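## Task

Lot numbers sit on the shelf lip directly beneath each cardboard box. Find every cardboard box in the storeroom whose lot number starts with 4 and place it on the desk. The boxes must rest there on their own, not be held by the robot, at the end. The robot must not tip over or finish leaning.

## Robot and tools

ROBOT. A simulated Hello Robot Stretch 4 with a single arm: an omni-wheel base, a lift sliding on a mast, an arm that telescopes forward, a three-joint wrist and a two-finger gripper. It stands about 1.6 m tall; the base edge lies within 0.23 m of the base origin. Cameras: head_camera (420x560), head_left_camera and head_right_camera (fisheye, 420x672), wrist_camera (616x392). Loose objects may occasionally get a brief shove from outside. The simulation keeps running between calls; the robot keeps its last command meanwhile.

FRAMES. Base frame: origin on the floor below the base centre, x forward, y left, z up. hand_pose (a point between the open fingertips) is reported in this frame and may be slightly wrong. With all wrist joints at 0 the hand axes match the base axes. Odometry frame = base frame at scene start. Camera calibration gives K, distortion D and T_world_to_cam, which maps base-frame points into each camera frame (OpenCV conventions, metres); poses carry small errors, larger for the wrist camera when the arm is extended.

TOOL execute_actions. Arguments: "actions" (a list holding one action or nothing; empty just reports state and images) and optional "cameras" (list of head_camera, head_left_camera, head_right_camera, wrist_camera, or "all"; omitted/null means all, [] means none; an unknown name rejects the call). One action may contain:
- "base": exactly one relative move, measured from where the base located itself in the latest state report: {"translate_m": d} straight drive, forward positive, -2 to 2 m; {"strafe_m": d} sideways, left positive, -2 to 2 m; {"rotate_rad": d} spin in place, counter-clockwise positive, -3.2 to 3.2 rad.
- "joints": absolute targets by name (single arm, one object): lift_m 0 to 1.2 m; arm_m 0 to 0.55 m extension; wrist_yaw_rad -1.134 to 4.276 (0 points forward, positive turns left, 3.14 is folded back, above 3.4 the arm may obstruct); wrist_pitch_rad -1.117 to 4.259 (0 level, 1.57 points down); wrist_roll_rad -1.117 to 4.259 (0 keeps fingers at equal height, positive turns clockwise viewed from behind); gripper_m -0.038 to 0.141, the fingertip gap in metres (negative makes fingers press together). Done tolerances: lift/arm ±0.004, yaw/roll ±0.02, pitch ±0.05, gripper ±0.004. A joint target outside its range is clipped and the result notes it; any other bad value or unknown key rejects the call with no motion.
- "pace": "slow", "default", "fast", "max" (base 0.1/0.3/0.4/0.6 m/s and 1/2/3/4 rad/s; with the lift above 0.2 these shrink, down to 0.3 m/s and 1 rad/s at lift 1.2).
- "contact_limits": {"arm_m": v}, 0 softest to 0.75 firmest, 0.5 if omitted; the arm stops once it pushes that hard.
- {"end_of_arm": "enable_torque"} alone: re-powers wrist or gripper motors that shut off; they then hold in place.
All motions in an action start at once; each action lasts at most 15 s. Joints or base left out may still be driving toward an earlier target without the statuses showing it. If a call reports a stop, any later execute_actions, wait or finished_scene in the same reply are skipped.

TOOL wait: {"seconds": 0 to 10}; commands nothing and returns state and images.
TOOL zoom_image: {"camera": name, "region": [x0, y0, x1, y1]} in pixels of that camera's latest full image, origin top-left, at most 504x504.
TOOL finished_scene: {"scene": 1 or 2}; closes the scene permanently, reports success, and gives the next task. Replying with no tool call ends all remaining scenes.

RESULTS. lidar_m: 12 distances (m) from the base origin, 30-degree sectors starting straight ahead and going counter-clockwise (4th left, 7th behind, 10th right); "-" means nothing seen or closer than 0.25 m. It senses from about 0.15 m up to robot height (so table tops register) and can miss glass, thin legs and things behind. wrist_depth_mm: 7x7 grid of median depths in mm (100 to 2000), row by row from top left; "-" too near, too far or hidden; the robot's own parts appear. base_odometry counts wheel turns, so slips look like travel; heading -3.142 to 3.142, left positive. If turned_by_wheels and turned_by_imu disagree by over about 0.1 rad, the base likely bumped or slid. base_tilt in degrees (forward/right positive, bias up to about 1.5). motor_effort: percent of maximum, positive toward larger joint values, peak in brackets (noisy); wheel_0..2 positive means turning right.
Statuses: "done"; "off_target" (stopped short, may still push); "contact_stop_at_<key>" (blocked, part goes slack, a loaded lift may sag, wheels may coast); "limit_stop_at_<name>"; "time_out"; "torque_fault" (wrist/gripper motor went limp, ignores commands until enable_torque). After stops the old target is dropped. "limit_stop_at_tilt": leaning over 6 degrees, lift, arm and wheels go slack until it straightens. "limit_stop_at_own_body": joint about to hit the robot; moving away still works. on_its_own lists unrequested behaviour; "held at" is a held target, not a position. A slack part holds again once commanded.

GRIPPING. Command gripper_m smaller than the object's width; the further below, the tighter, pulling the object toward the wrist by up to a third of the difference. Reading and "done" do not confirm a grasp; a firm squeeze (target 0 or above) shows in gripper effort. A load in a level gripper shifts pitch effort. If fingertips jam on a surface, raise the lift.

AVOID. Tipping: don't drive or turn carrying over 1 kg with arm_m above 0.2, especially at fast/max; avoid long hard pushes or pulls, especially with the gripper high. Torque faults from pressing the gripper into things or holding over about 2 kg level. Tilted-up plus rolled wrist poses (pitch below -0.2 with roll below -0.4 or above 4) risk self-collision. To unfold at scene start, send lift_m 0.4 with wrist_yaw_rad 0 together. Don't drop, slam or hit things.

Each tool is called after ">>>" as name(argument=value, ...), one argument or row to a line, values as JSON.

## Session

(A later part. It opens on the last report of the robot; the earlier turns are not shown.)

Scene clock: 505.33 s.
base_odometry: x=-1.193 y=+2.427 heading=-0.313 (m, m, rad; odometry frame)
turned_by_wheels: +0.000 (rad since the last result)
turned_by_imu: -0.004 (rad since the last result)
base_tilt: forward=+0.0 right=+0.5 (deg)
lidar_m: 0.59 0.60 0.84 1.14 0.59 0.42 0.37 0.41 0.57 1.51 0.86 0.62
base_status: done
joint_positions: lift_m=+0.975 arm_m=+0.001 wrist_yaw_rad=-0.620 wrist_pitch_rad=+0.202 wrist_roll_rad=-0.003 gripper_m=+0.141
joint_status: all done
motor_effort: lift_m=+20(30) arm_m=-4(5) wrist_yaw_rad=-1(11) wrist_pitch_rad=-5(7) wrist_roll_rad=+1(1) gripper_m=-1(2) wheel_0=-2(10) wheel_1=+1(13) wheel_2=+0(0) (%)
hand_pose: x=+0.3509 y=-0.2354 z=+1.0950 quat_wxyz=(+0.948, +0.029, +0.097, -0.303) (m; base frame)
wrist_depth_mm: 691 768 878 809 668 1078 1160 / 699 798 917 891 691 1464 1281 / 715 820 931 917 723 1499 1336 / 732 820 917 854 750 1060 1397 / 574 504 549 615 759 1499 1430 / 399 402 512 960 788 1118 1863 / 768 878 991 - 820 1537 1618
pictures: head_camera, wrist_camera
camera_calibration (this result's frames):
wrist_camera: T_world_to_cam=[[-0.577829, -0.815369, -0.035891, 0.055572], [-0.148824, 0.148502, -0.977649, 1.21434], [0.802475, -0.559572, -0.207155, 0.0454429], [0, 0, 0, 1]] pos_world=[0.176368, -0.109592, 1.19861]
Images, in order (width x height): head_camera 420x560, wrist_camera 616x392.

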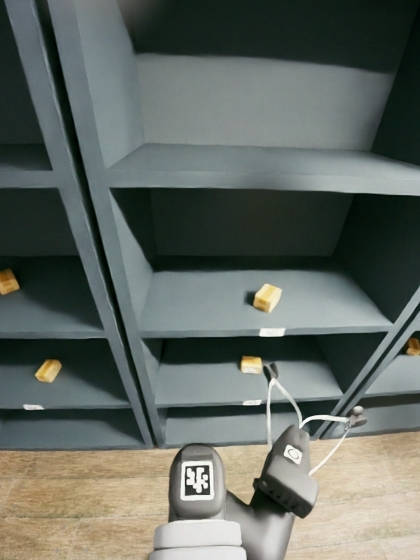

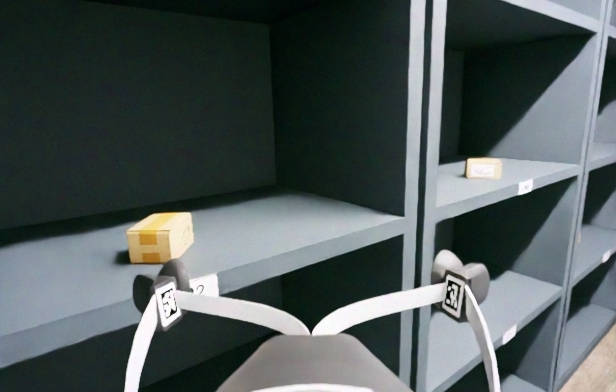

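>>> execute_actions(
  actions=[
    {"joints": {"arm_m": 0.382, "lift_m": 0.98}, "pace": "fast"},
  ],
  cameras=["head_camera", "wrist_camera"],
)

Scene clock: 535.27 s.
base_odometry: x=-1.193 y=+2.427 heading=-0.313 (m, m, rad; odometry frame)
turned_by_wheels: +0.000 (rad since the last result)
turned_by_imu: -0.001 (rad since the last result)
base_tilt: forward=+0.1 right=+0.3 (deg)
lidar_m: 0.57 0.59 0.85 1.15 0.58 0.40 0.40 0.41 0.56 1.51 0.86 0.62
base_status: not commanded
joint_positions: lift_m=+0.980 arm_m=+0.381 wrist_yaw_rad=-0.620 wrist_pitch_rad=+0.202 wrist_roll_rad=-0.003 gripper_m=+0.141
joint_status: all done
motor_effort: lift_m=+21(25) arm_m=+4(4) wrist_yaw_rad=-3(3) wrist_pitch_rad=-7(7) wrist_roll_rad=+1(2) gripper_m=-2(1) wheel_0=-2(2) wheel_1=+1(1) wheel_2=+1(0) (%)
hand_pose: x=+0.7314 y=-0.2353 z=+1.1000 quat_wxyz=(+0.948, +0.029, +0.097, -0.303) (m; base frame)
wrist_depth_mm: 389 442 508 591 647 530 455 / 399 452 521 609 676 539 462 / 404 462 535 634 699 554 469 / 413 469 544 647 707 569 477 / 421 477 530 554 544 535 480 / 407 362 357 394 349 345 379 / 312 298 310 - 303 298 297
pictures: head_camera, wrist_camera
camera_calibration (this result's frames):
wrist_camera: T_world_to_cam=[[-0.577554, -0.815563, -0.0358906, 0.275433], [-0.148814, 0.148409, -0.977665, 1.27579], [0.802674, -0.559314, -0.207082, -0.259036], [0, 0, 0, 1]] pos_world=[0.556854, -0.109588, 1.20354]
Images, in order (width x height): head_camera 420x560, wrist_camera 616x392.

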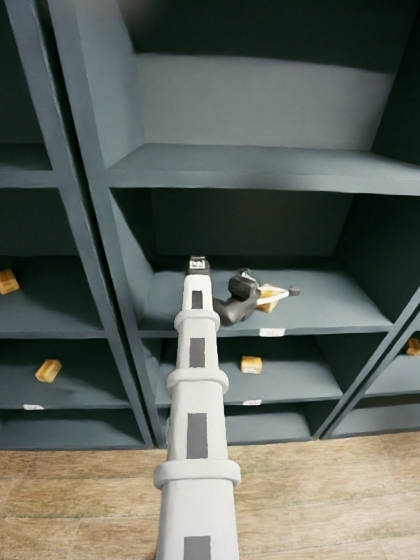

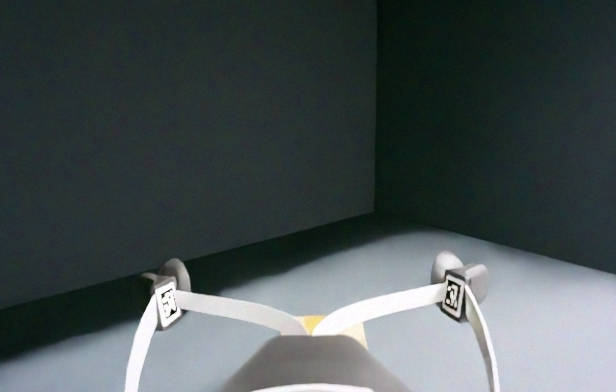

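>>> execute_actions(
  actions=[
    {"joints": {"arm_m": 0.37, "lift_m": 0.906}},
  ],
  cameras=["wrist_camera"],
)

Scene clock: 551.43 s.
base_odometry: x=-1.193 y=+2.427 heading=-0.313 (m, m, rad; odometry frame)
turned_by_wheels: +0.000 (rad since the last result)
turned_by_imu: -0.001 (rad since the last result)
base_tilt: forward=+0.1 right=+0.4 (deg)
lidar_m: 0.56 0.61 0.85 1.14 0.59 0.42 0.37 0.40 0.54 1.52 0.87 0.62
base_status: not commanded
joint_positions: lift_m=+0.906 arm_m=+0.371 wrist_yaw_rad=-0.620 wrist_pitch_rad=+0.202 wrist_roll_rad=-0.003 gripper_m=+0.141
joint_status: all done
motor_effort: lift_m=+14(17) arm_m=-5(5) wrist_yaw_rad=-1(2) wrist_pitch_rad=-6(7) wrist_roll_rad=+1(3) gripper_m=-1(0) wheel_0=-2(2) wheel_1=+1(1) wheel_2=+0(1) (%)
hand_pose: x=+0.7209 y=-0.2354 z=+1.0266 quat_wxyz=(+0.948, +0.029, +0.097, -0.303) (m; base frame)
wrist_depth_mm: 397 449 517 603 647 525 455 / 407 459 535 621 668 539 466 / 415 473 544 640 691 554 469 / 424 480 535 585 569 530 473 / 370 364 359 216 345 340 334 / 259 231 227 192 222 221 243 / 200 190 198 - 193 191 207
pictures: wrist_camera
camera_calibration (this result's frames):
wrist_camera: T_world_to_cam=[[-0.577821, -0.815374, -0.0358906, 0.26695], [-0.148768, 0.14846, -0.977664, 1.20245], [0.80249, -0.559576, -0.207085, -0.265803], [0, 0, 0, 1]] pos_world=[0.546441, -0.10959, 1.13013]
Images, in order (width x height): wrist_camera 616x392.

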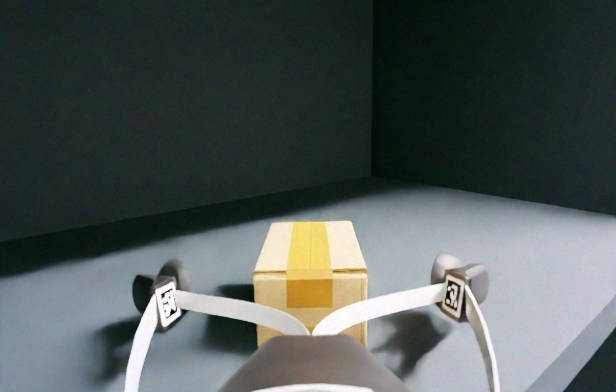

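>>> execute_actions(
  actions=[
    {"joints": {"gripper_m": 0.02, "lift_m": 0.904}},
  ],
  cameras=["wrist_camera"],
)

Scene clock: 561.03 s.
base_odometry: x=-1.193 y=+2.427 heading=-0.313 (m, m, rad; odometry frame)
turned_by_wheels: +0.000 (rad since the last result)
turned_by_imu: -0.001 (rad since the last result)
base_tilt: forward=+0.1 right=+0.4 (deg)
lidar_m: 0.57 0.60 0.84 1.14 0.60 0.42 0.40 0.43 0.56 1.50 0.86 0.62
base_status: not commanded
joint_positions: lift_m=+0.904 arm_m=+0.371 wrist_yaw_rad=-0.620 wrist_pitch_rad=+0.203 wrist_roll_rad=-0.003 gripper_m=+0.020
joint_status: all done
motor_effort: lift_m=+14(16) arm_m=-5(5) wrist_yaw_rad=-1(2) wrist_pitch_rad=-10(10) wrist_roll_rad=+3(1) gripper_m=-16(21) wheel_0=-2(2) wheel_1=+1(1) wheel_2=+0(1) (%)
hand_pose: x=+0.7209 y=-0.2353 z=+1.0242 quat_wxyz=(+0.947, +0.029, +0.097, -0.303) (m; base frame)
wrist_depth_mm: 397 445 517 603 647 525 452 / 407 462 530 621 668 539 466 / 413 469 544 647 691 549 469 / 421 473 530 574 554 535 469 / 362 355 349 204 336 332 327 / 256 252 187 181 185 239 237 / 196 186 193 - 189 179 204
pictures: wrist_camera
camera_calibration (this result's frames):
wrist_camera: T_world_to_cam=[[-0.577861, -0.815345, -0.0358942, 0.266902], [-0.149636, 0.149082, -0.977437, 1.20072], [0.8023, -0.559452, -0.208154, -0.264958], [0, 0, 0, 1]] pos_world=[0.546479, -0.109619, 1.12805]
Images, in order (width x height): wrist_camera 616x392.

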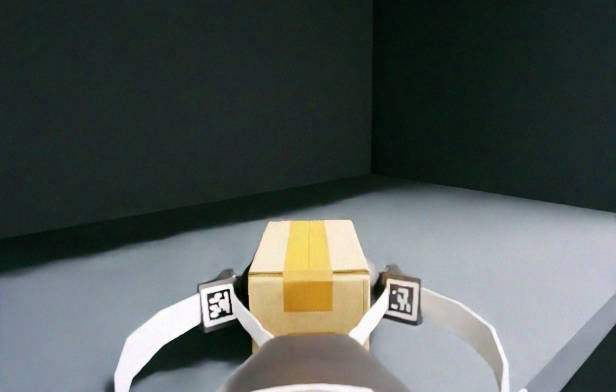

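>>> execute_actions(
  actions=[
    {"joints": {"lift_m": 0.93, "arm_m": 0.0}, "pace": "fast"},
  ],
  cameras=["wrist_camera"],
)

Scene clock: 568.87 s.
base_odometry: x=-1.193 y=+2.427 heading=-0.313 (m, m, rad; odometry frame)
turned_by_wheels: +0.000 (rad since the last result)
turned_by_imu: -0.001 (rad since the last result)
base_tilt: forward=+0.1 right=+0.4 (deg)
lidar_m: 0.58 0.60 0.83 1.14 0.61 0.41 0.39 0.41 0.57 1.52 0.85 0.61
base_status: not commanded
joint_positions: lift_m=+0.930 arm_m=+0.001 wrist_yaw_rad=-0.620 wrist_pitch_rad=+0.204 wrist_roll_rad=-0.003 gripper_m=+0.020
joint_status: all done
motor_effort: lift_m=+22(21) arm_m=-5(5) wrist_yaw_rad=+0(0) wrist_pitch_rad=-10(12) wrist_roll_rad=+2(1) gripper_m=-17(18) wheel_0=-2(1) wheel_1=+1(1) wheel_2=+1(1) (%)
hand_pose: x=+0.3508 y=-0.2354 z=+1.0495 quat_wxyz=(+0.947, +0.030, +0.097, -0.303) (m; base frame)
wrist_depth_mm: 683 778 904 842 668 1308 1182 / 707 798 917 878 691 1464 1281 / 715 809 931 917 723 1430 1281 / 699 741 723 691 723 1499 1397 / 439 433 488 204 759 1499 1430 / 384 842 187 182 185 1160 1921 / 788 866 946 - 820 1464 1576
pictures: wrist_camera
camera_calibration (this result's frames):
wrist_camera: T_world_to_cam=[[-0.578105, -0.815173, -0.0358867, 0.054045], [-0.149961, 0.149375, -0.977343, 1.1701], [0.802064, -0.559625, -0.208599, 0.0376978], [0, 0, 0, 1]] pos_world=[0.176477, -0.109632, 1.15339]
Images, in order (width x height): wrist_camera 616x392.

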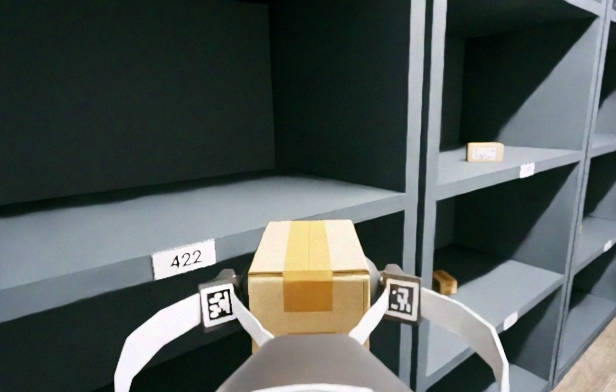

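>>> execute_actions(
  actions=[
    {"base": {"strafe_m": -1.09}, "joints": {"lift_m": 0.28}, "pace": "max"},
  ],
  cameras=["head_camera", "wrist_camera"],
)

Scene clock: 586.97 s.
base_odometry: x=-1.529 y=+1.390 heading=-0.313 (m, m, rad; odometry frame)
turned_by_wheels: +0.000 (rad since the last result)
turned_by_imu: -0.004 (rad since the last result)
base_tilt: forward=+0.0 right=+0.4 (deg)
lidar_m: 0.60 0.63 0.86 1.64 0.56 0.40 0.39 0.40 0.55 1.45 0.87 0.64
base_status: done
joint_positions: lift_m=+0.280 arm_m=+0.001 wrist_yaw_rad=-0.620 wrist_pitch_rad=+0.204 wrist_roll_rad=-0.003 gripper_m=+0.020
joint_status: all done
motor_effort: lift_m=+15(18) arm_m=-5(5) wrist_yaw_rad=-1(0) wrist_pitch_rad=-11(12) wrist_roll_rad=+2(1) gripper_m=-18(17) wheel_0=-2(9) wheel_1=+1(11) wheel_2=+1(1) (%)
hand_pose: x=+0.3508 y=-0.2353 z=+0.4000 quat_wxyz=(+0.947, +0.029, +0.097, -0.303) (m; base frame)
wrist_depth_mm: 699 788 854 621 1308 1336 1182 / 364 415 484 585 723 1281 1205 / 723 831 904 661 1397 1366 1921 / 750 842 946 691 1464 1397 1863 / 759 878 960 204 1042 1118 1255 / 768 831 187 181 185 891 917 / 647 621 640 - 741 707 723
pictures: head_camera, wrist_camera
camera_calibration (this result's frames):
wrist_camera: T_world_to_cam=[[-0.577875, -0.815336, -0.0358862, 0.0306733], [-0.149889, 0.149253, -0.977372, 0.535326], [0.802243, -0.55942, -0.20846, -0.0978452], [0, 0, 0, 1]] pos_world=[0.176461, -0.109627, 0.503917]
Images, in order (width x height): head_camera 420x560, wrist_camera 616x392.

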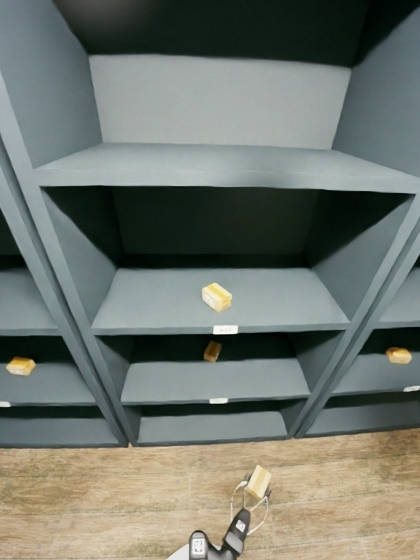

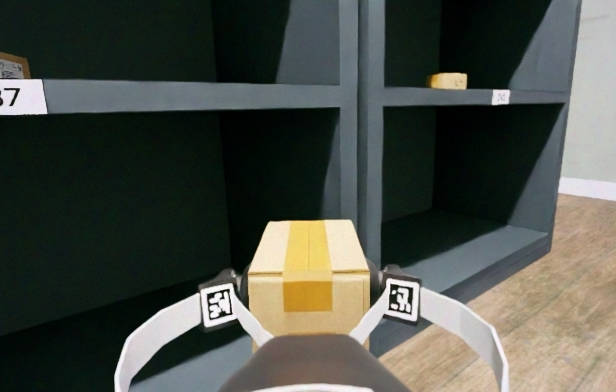

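>>> zoom_image(
  camera="head_camera",
  region=[195, 310, 255, 345],
)

Region (195, 310, 255, 345) of head_camera's 420x560 image, scaled by 8.400, with more detail than that image has; it fills the top 294 rows of this view, and the rest is white.

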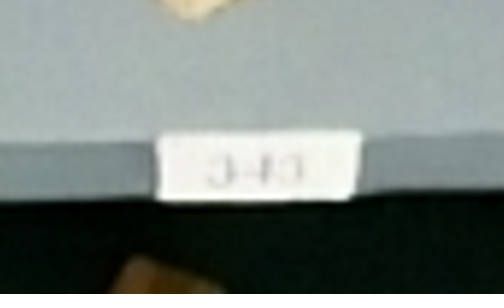

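>>> execute_actions(
  actions=[
    {"base": {"strafe_m": -1.95}, "joints": {"lift_m": 0.24, "wrist_yaw_rad": -0.2}, "pace": "max"},
  ],
  cameras=["head_camera"],
)

Scene clock: 599.87 s.
base_odometry: x=-2.130 y=-0.465 heading=-0.313 (m, m, rad; odometry frame)
turned_by_wheels: +0.000 (rad since the last result)
turned_by_imu: -0.006 (rad since the last result)
base_tilt: forward=+0.1 right=+0.4 (deg)
lidar_m: 2.07 0.78 0.90 1.53 0.52 0.38 0.35 0.36 0.49 0.56 0.58 0.78
base_status: done
joint_positions: lift_m=+0.240 arm_m=+0.001 wrist_yaw_rad=-0.200 wrist_pitch_rad=+0.204 wrist_roll_rad=-0.003 gripper_m=+0.020
joint_status: all done
motor_effort: lift_m=+16(22) arm_m=-4(4) wrist_yaw_rad=-1(9) wrist_pitch_rad=-11(12) wrist_roll_rad=+1(2) gripper_m=-19(17) wheel_0=-1(18) wheel_1=+2(15) wheel_2=+1(2) (%)
hand_pose: x=+0.4311 y=-0.1418 z=+0.3599 quat_wxyz=(+0.990, +0.009, +0.101, -0.099) (m; base frame)
wrist_depth_mm: - - - 1808 976 654 508 / - - - 1983 1025 661 508 / - - - - 1008 676 512 / - - - 1808 1060 683 521 / 1308 1255 1255 204 917 707 530 / 917 904 187 182 185 654 535 / 707 661 691 - 676 615 535
pictures: head_camera
Images, in order (width x height): head_camera 420x560.

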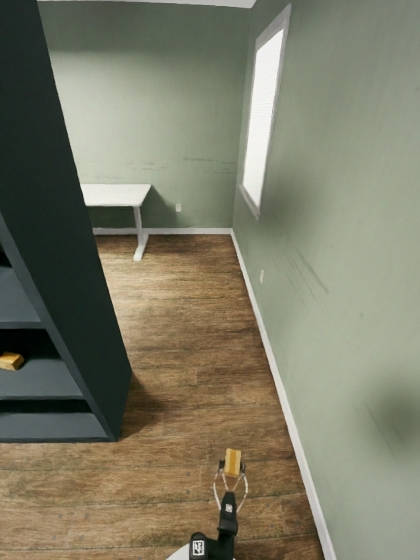

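>>> execute_actions(
  actions=[
    {"base": {"translate_m": 2.0}, "joints": {"lift_m": 0.685, "wrist_yaw_rad": 0.0}, "pace": "max"},
  ],
  cameras=["head_camera", "head_left_camera"],
)

Scene clock: 628.57 s.
base_odometry: x=-0.227 y=-1.081 heading=-0.313 (m, m, rad; odometry frame)
turned_by_wheels: +0.000 (rad since the last result)
turned_by_imu: +0.013 (rad since the last result)
base_tilt: forward=+0.1 right=+0.4 (deg)
lidar_m: 1.37 0.85 0.85 3.53 1.29 0.99 2.29 0.79 0.57 0.51 0.52 0.71
base_status: done
joint_positions: lift_m=+0.685 arm_m=+0.001 wrist_yaw_rad=+0.000 wrist_pitch_rad=+0.204 wrist_roll_rad=-0.003 gripper_m=+0.020
joint_status: all done
motor_effort: lift_m=+21(25) arm_m=-4(4) wrist_yaw_rad=-2(3) wrist_pitch_rad=-9(12) wrist_roll_rad=+1(2) gripper_m=-18(17) wheel_0=-2(2) wheel_1=+0(10) wheel_2=+0(16) (%)
hand_pose: x=+0.4541 y=-0.0874 z=+0.8046 quat_wxyz=(+0.995, -0.002, +0.102, +0.000) (m; base frame)
wrist_depth_mm: 1078 1098 1078 1078 1098 904 615 / 1118 1118 1118 1138 1138 917 621 / 1160 1182 1182 1182 1182 931 621 / 1205 1205 1205 1229 1229 960 634 / 1229 1255 1255 204 1229 960 654 / 1308 1281 187 182 185 842 661 / 1336 1308 1336 - 1366 917 661
pictures: head_camera, head_left_camera
Images, in order (width x height): head_camera 420x560, head_left_camera 420x672.

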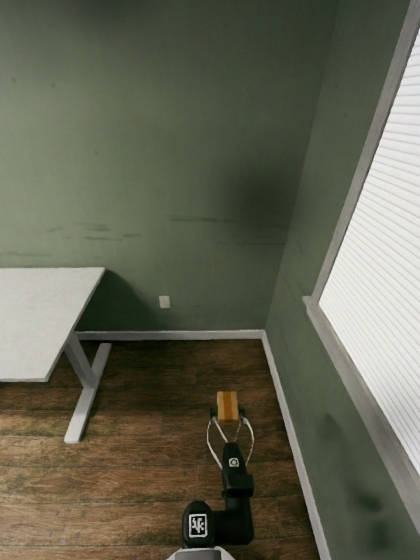

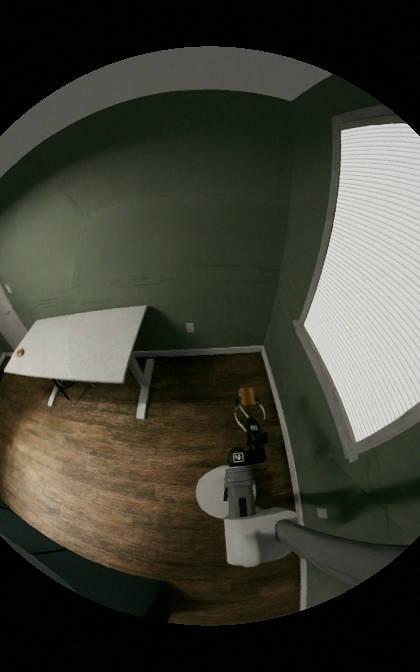

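>>> execute_actions(
  actions=[
    {"base": {"strafe_m": 0.85}, "joints": {"arm_m": 0.34, "lift_m": 0.675}, "pace": "max"},
  ],
  cameras=["head_camera", "wrist_camera"],
)

Scene clock: 648.30 s.
base_odometry: x=+0.035 y=-0.272 heading=-0.313 (m, m, rad; odometry frame)
turned_by_wheels: +0.000 (rad since the last result)
turned_by_imu: -0.001 (rad since the last result)
base_tilt: forward=+0.0 right=+0.4 (deg)
lidar_m: 0.60 0.61 0.84 2.88 1.30 0.91 0.88 0.90 1.44 1.35 1.40 0.62
base_status: done
joint_positions: lift_m=+0.675 arm_m=+0.339 wrist_yaw_rad=+0.000 wrist_pitch_rad=+0.204 wrist_roll_rad=-0.003 gripper_m=+0.020
joint_status: all done
motor_effort: lift_m=+16(23) arm_m=+4(6) wrist_yaw_rad=-2(1) wrist_pitch_rad=-9(13) wrist_roll_rad=+2(3) gripper_m=-17(15) wheel_0=+2(13) wheel_1=-2(13) wheel_2=+0(0) (%)
hand_pose: x=+0.7926 y=-0.0874 z=+0.7950 quat_wxyz=(+0.995, -0.002, +0.102, +0.000) (m; base frame)
wrist_depth_mm: 759 759 778 788 778 778 788 / 788 788 788 798 809 798 809 / 809 820 820 820 842 842 842 / 831 798 768 750 854 866 878 / 477 469 459 204 442 891 904 / 336 330 187 182 185 315 946 / 259 245 255 - 249 236 255
pictures: head_camera, wrist_camera
camera_calibration (this result's frames):
wrist_camera: T_world_to_cam=[[0.00345206, -0.99935, -0.0358871, -0.0561334], [-0.208706, 0.034377, -0.977374, 1.00209], [0.977972, 0.0108638, -0.208451, -0.376656], [0, 0, 0, 1]] pos_world=[0.577695, -0.0864539, 0.89889]
Images, in order (width x height): head_camera 420x560, wrist_camera 616x392.

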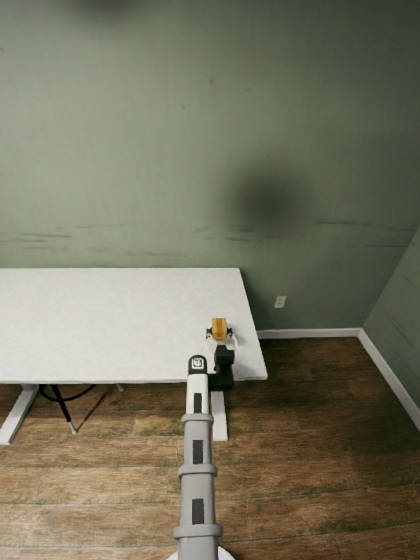

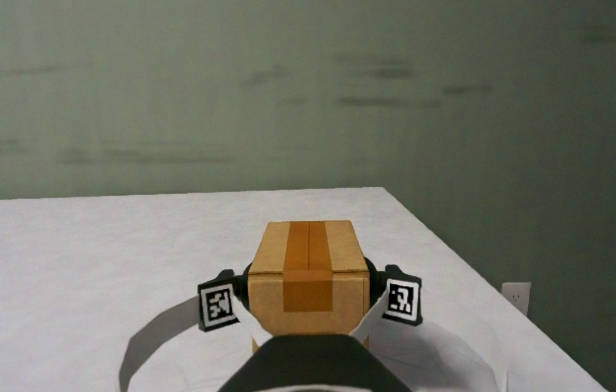

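>>> execute_actions(
  actions=[
    {"joints": {"lift_m": 0.634}},
  ],
  cameras=[],
)

>>> execute_actions(
  actions=[
    {"joints": {"gripper_m": 0.09}},
  ],
  cameras=["wrist_camera"],
)

Scene clock: 654.63 s.
base_odometry: x=+0.035 y=-0.272 heading=-0.313 (m, m, rad; odometry frame)
turned_by_wheels: +0.000 (rad since the last result)
turned_by_imu: -0.001 (rad since the last result)
base_tilt: forward=+0.1 right=+0.4 (deg)
lidar_m: 0.59 0.63 0.85 2.89 1.29 0.92 0.88 0.92 1.43 1.35 1.40 0.63
base_status: not commanded
joint_positions: lift_m=+0.634 arm_m=+0.339 wrist_yaw_rad=+0.000 wrist_pitch_rad=+0.204 wrist_roll_rad=-0.003 gripper_m=+0.020
joint_status: all done
motor_effort: lift_m=+14(17) arm_m=+4(4) wrist_yaw_rad=-1(1) wrist_pitch_rad=-10(12) wrist_roll_rad=+1(2) gripper_m=-16(15) wheel_0=+2(2) wheel_1=-2(2) wheel_2=-1(1) (%)
hand_pose: x=+0.7927 y=-0.0874 z=+0.7541 quat_wxyz=(+0.995, -0.002, +0.102, +0.000) (m; base frame)
wrist_depth_mm: 759 768 768 778 778 788 778 / 788 788 788 798 809 798 809 / 809 820 820 831 831 831 842 / 627 603 585 569 554 878 878 / 362 357 351 204 334 332 891 / 254 252 187 181 185 238 249 / 196 186 194 - 189 179 184
pictures: none
No camera images: the call's "cameras" was empty. Leave "cameras" out to get every camera's image.

Scene clock: 656.13 s.
base_odometry: x=+0.035 y=-0.272 heading=-0.313 (m, m, rad; odometry frame)
turned_by_wheels: +0.000 (rad since the last result)
turned_by_imu: +0.000 (rad since the last result)
base_tilt: forward=+0.1 right=+0.4 (deg)
lidar_m: 0.59 0.62 0.87 2.90 1.29 0.91 0.88 0.91 1.45 1.35 1.40 0.62
base_status: not commanded
joint_positions: lift_m=+0.634 arm_m=+0.339 wrist_yaw_rad=+0.000 wrist_pitch_rad=+0.203 wrist_roll_rad=-0.003 gripper_m=+0.090
joint_status: all done
motor_effort: lift_m=+14(14) arm_m=+4(4) wrist_yaw_rad=-2(1) wrist_pitch_rad=-7(9) wrist_roll_rad=+1(2) gripper_m=-4(20) wheel_0=+2(2) wheel_1=-2(2) wheel_2=+0(1) (%)
hand_pose: x=+0.7927 y=-0.0874 z=+0.7544 quat_wxyz=(+0.995, -0.002, +0.101, +0.000) (m; base frame)
wrist_depth_mm: 759 768 768 778 768 778 788 / 788 788 798 798 809 809 809 / 809 820 831 831 820 842 842 / 634 609 591 574 559 854 878 / 364 359 351 211 336 336 904 / 256 252 196 193 199 240 251 / 197 187 195 - 190 180 186
pictures: wrist_camera
camera_calibration (this result's frames):
wrist_camera: T_world_to_cam=[[0.00348581, -0.99935, -0.0358842, -0.0576196], [-0.207771, 0.0343775, -0.977573, 0.961834], [0.978171, 0.0108633, -0.207516, -0.38604], [0, 0, 0, 1]] pos_world=[0.577655, -0.086454, 0.858086]
Images, in order (width x height): wrist_camera 616x392.

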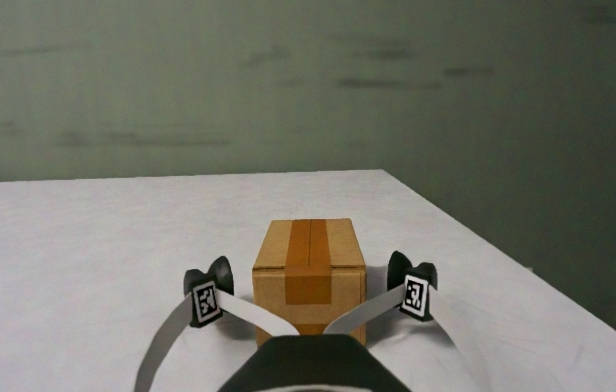

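>>> execute_actions(
  actions=[
    {"joints": {"arm_m": 0.2, "lift_m": 0.645}, "pace": "fast"},
  ],
)

Scene clock: 659.90 s.
base_odometry: x=+0.035 y=-0.272 heading=-0.313 (m, m, rad; odometry frame)
turned_by_wheels: +0.000 (rad since the last result)
turned_by_imu: -0.001 (rad since the last result)
base_tilt: forward=+0.1 right=+0.3 (deg)
lidar_m: 0.60 0.61 0.85 2.90 1.28 0.92 0.88 0.92 1.45 1.35 1.39 0.64
base_status: not commanded
joint_positions: lift_m=+0.645 arm_m=+0.201 wrist_yaw_rad=+0.000 wrist_pitch_rad=+0.203 wrist_roll_rad=-0.003 gripper_m=+0.090
joint_status: all done
motor_effort: lift_m=+21(23) arm_m=-5(5) wrist_yaw_rad=-1(2) wrist_pitch_rad=-6(7) wrist_roll_rad=+1(2) gripper_m=-2(4) wheel_0=+2(2) wheel_1=-2(2) wheel_2=-1(0) (%)
hand_pose: x=+0.6543 y=-0.0875 z=+0.7649 quat_wxyz=(+0.995, -0.002, +0.101, +0.000) (m; base frame)
wrist_depth_mm: 891 891 904 904 904 917 917 / 917 931 946 917 946 946 946 / 960 960 946 960 976 976 991 / 691 668 640 544 609 1008 1025 / 394 389 382 336 368 394 1060 / 278 276 199 267 217 259 1078 / 213 203 211 - 206 196 202
pictures: head_camera, head_left_camera, head_right_camera, wrist_camera
camera_calibration (this result's frames):
wrist_camera: T_world_to_cam=[[0.00329214, -0.999351, -0.0358833, -0.0566919], [-0.20754, 0.0344194, -0.977621, 0.943209], [0.978221, 0.0106657, -0.207292, -0.248664], [0, 0, 0, 1]] pos_world=[0.439188, -0.0864676, 0.86852]
Images, in order (width x height): head_camera 420x560, head_left_camera 420x672, head_right_camera 420x672, wrist_camera 616x392.

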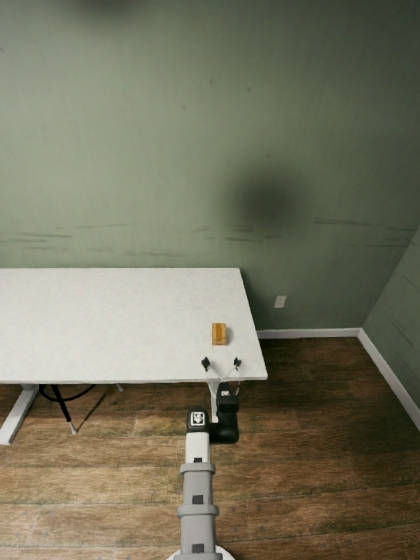

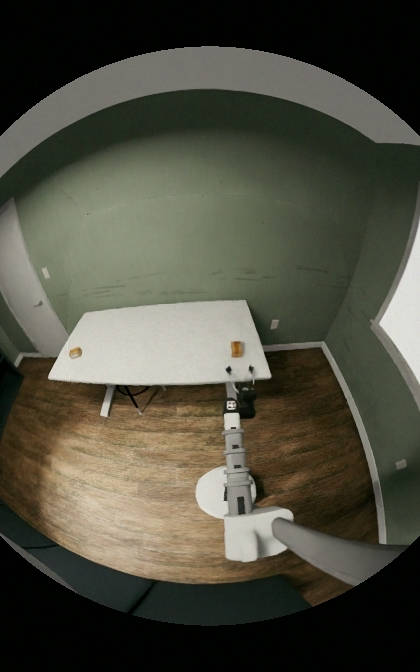

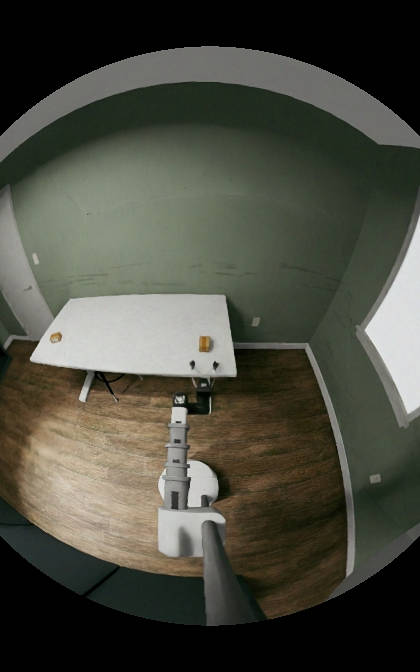

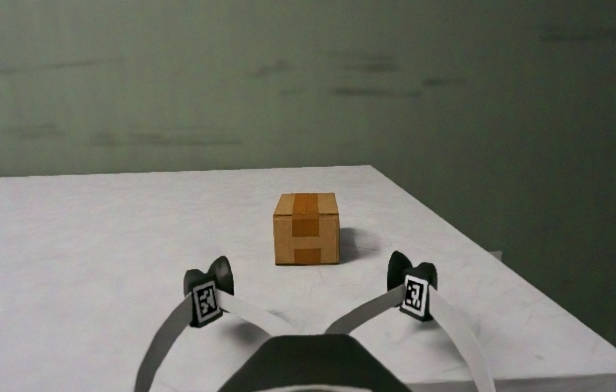

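>>> finished_scene(
  scene=1,
)

The scene is finished: the task was done.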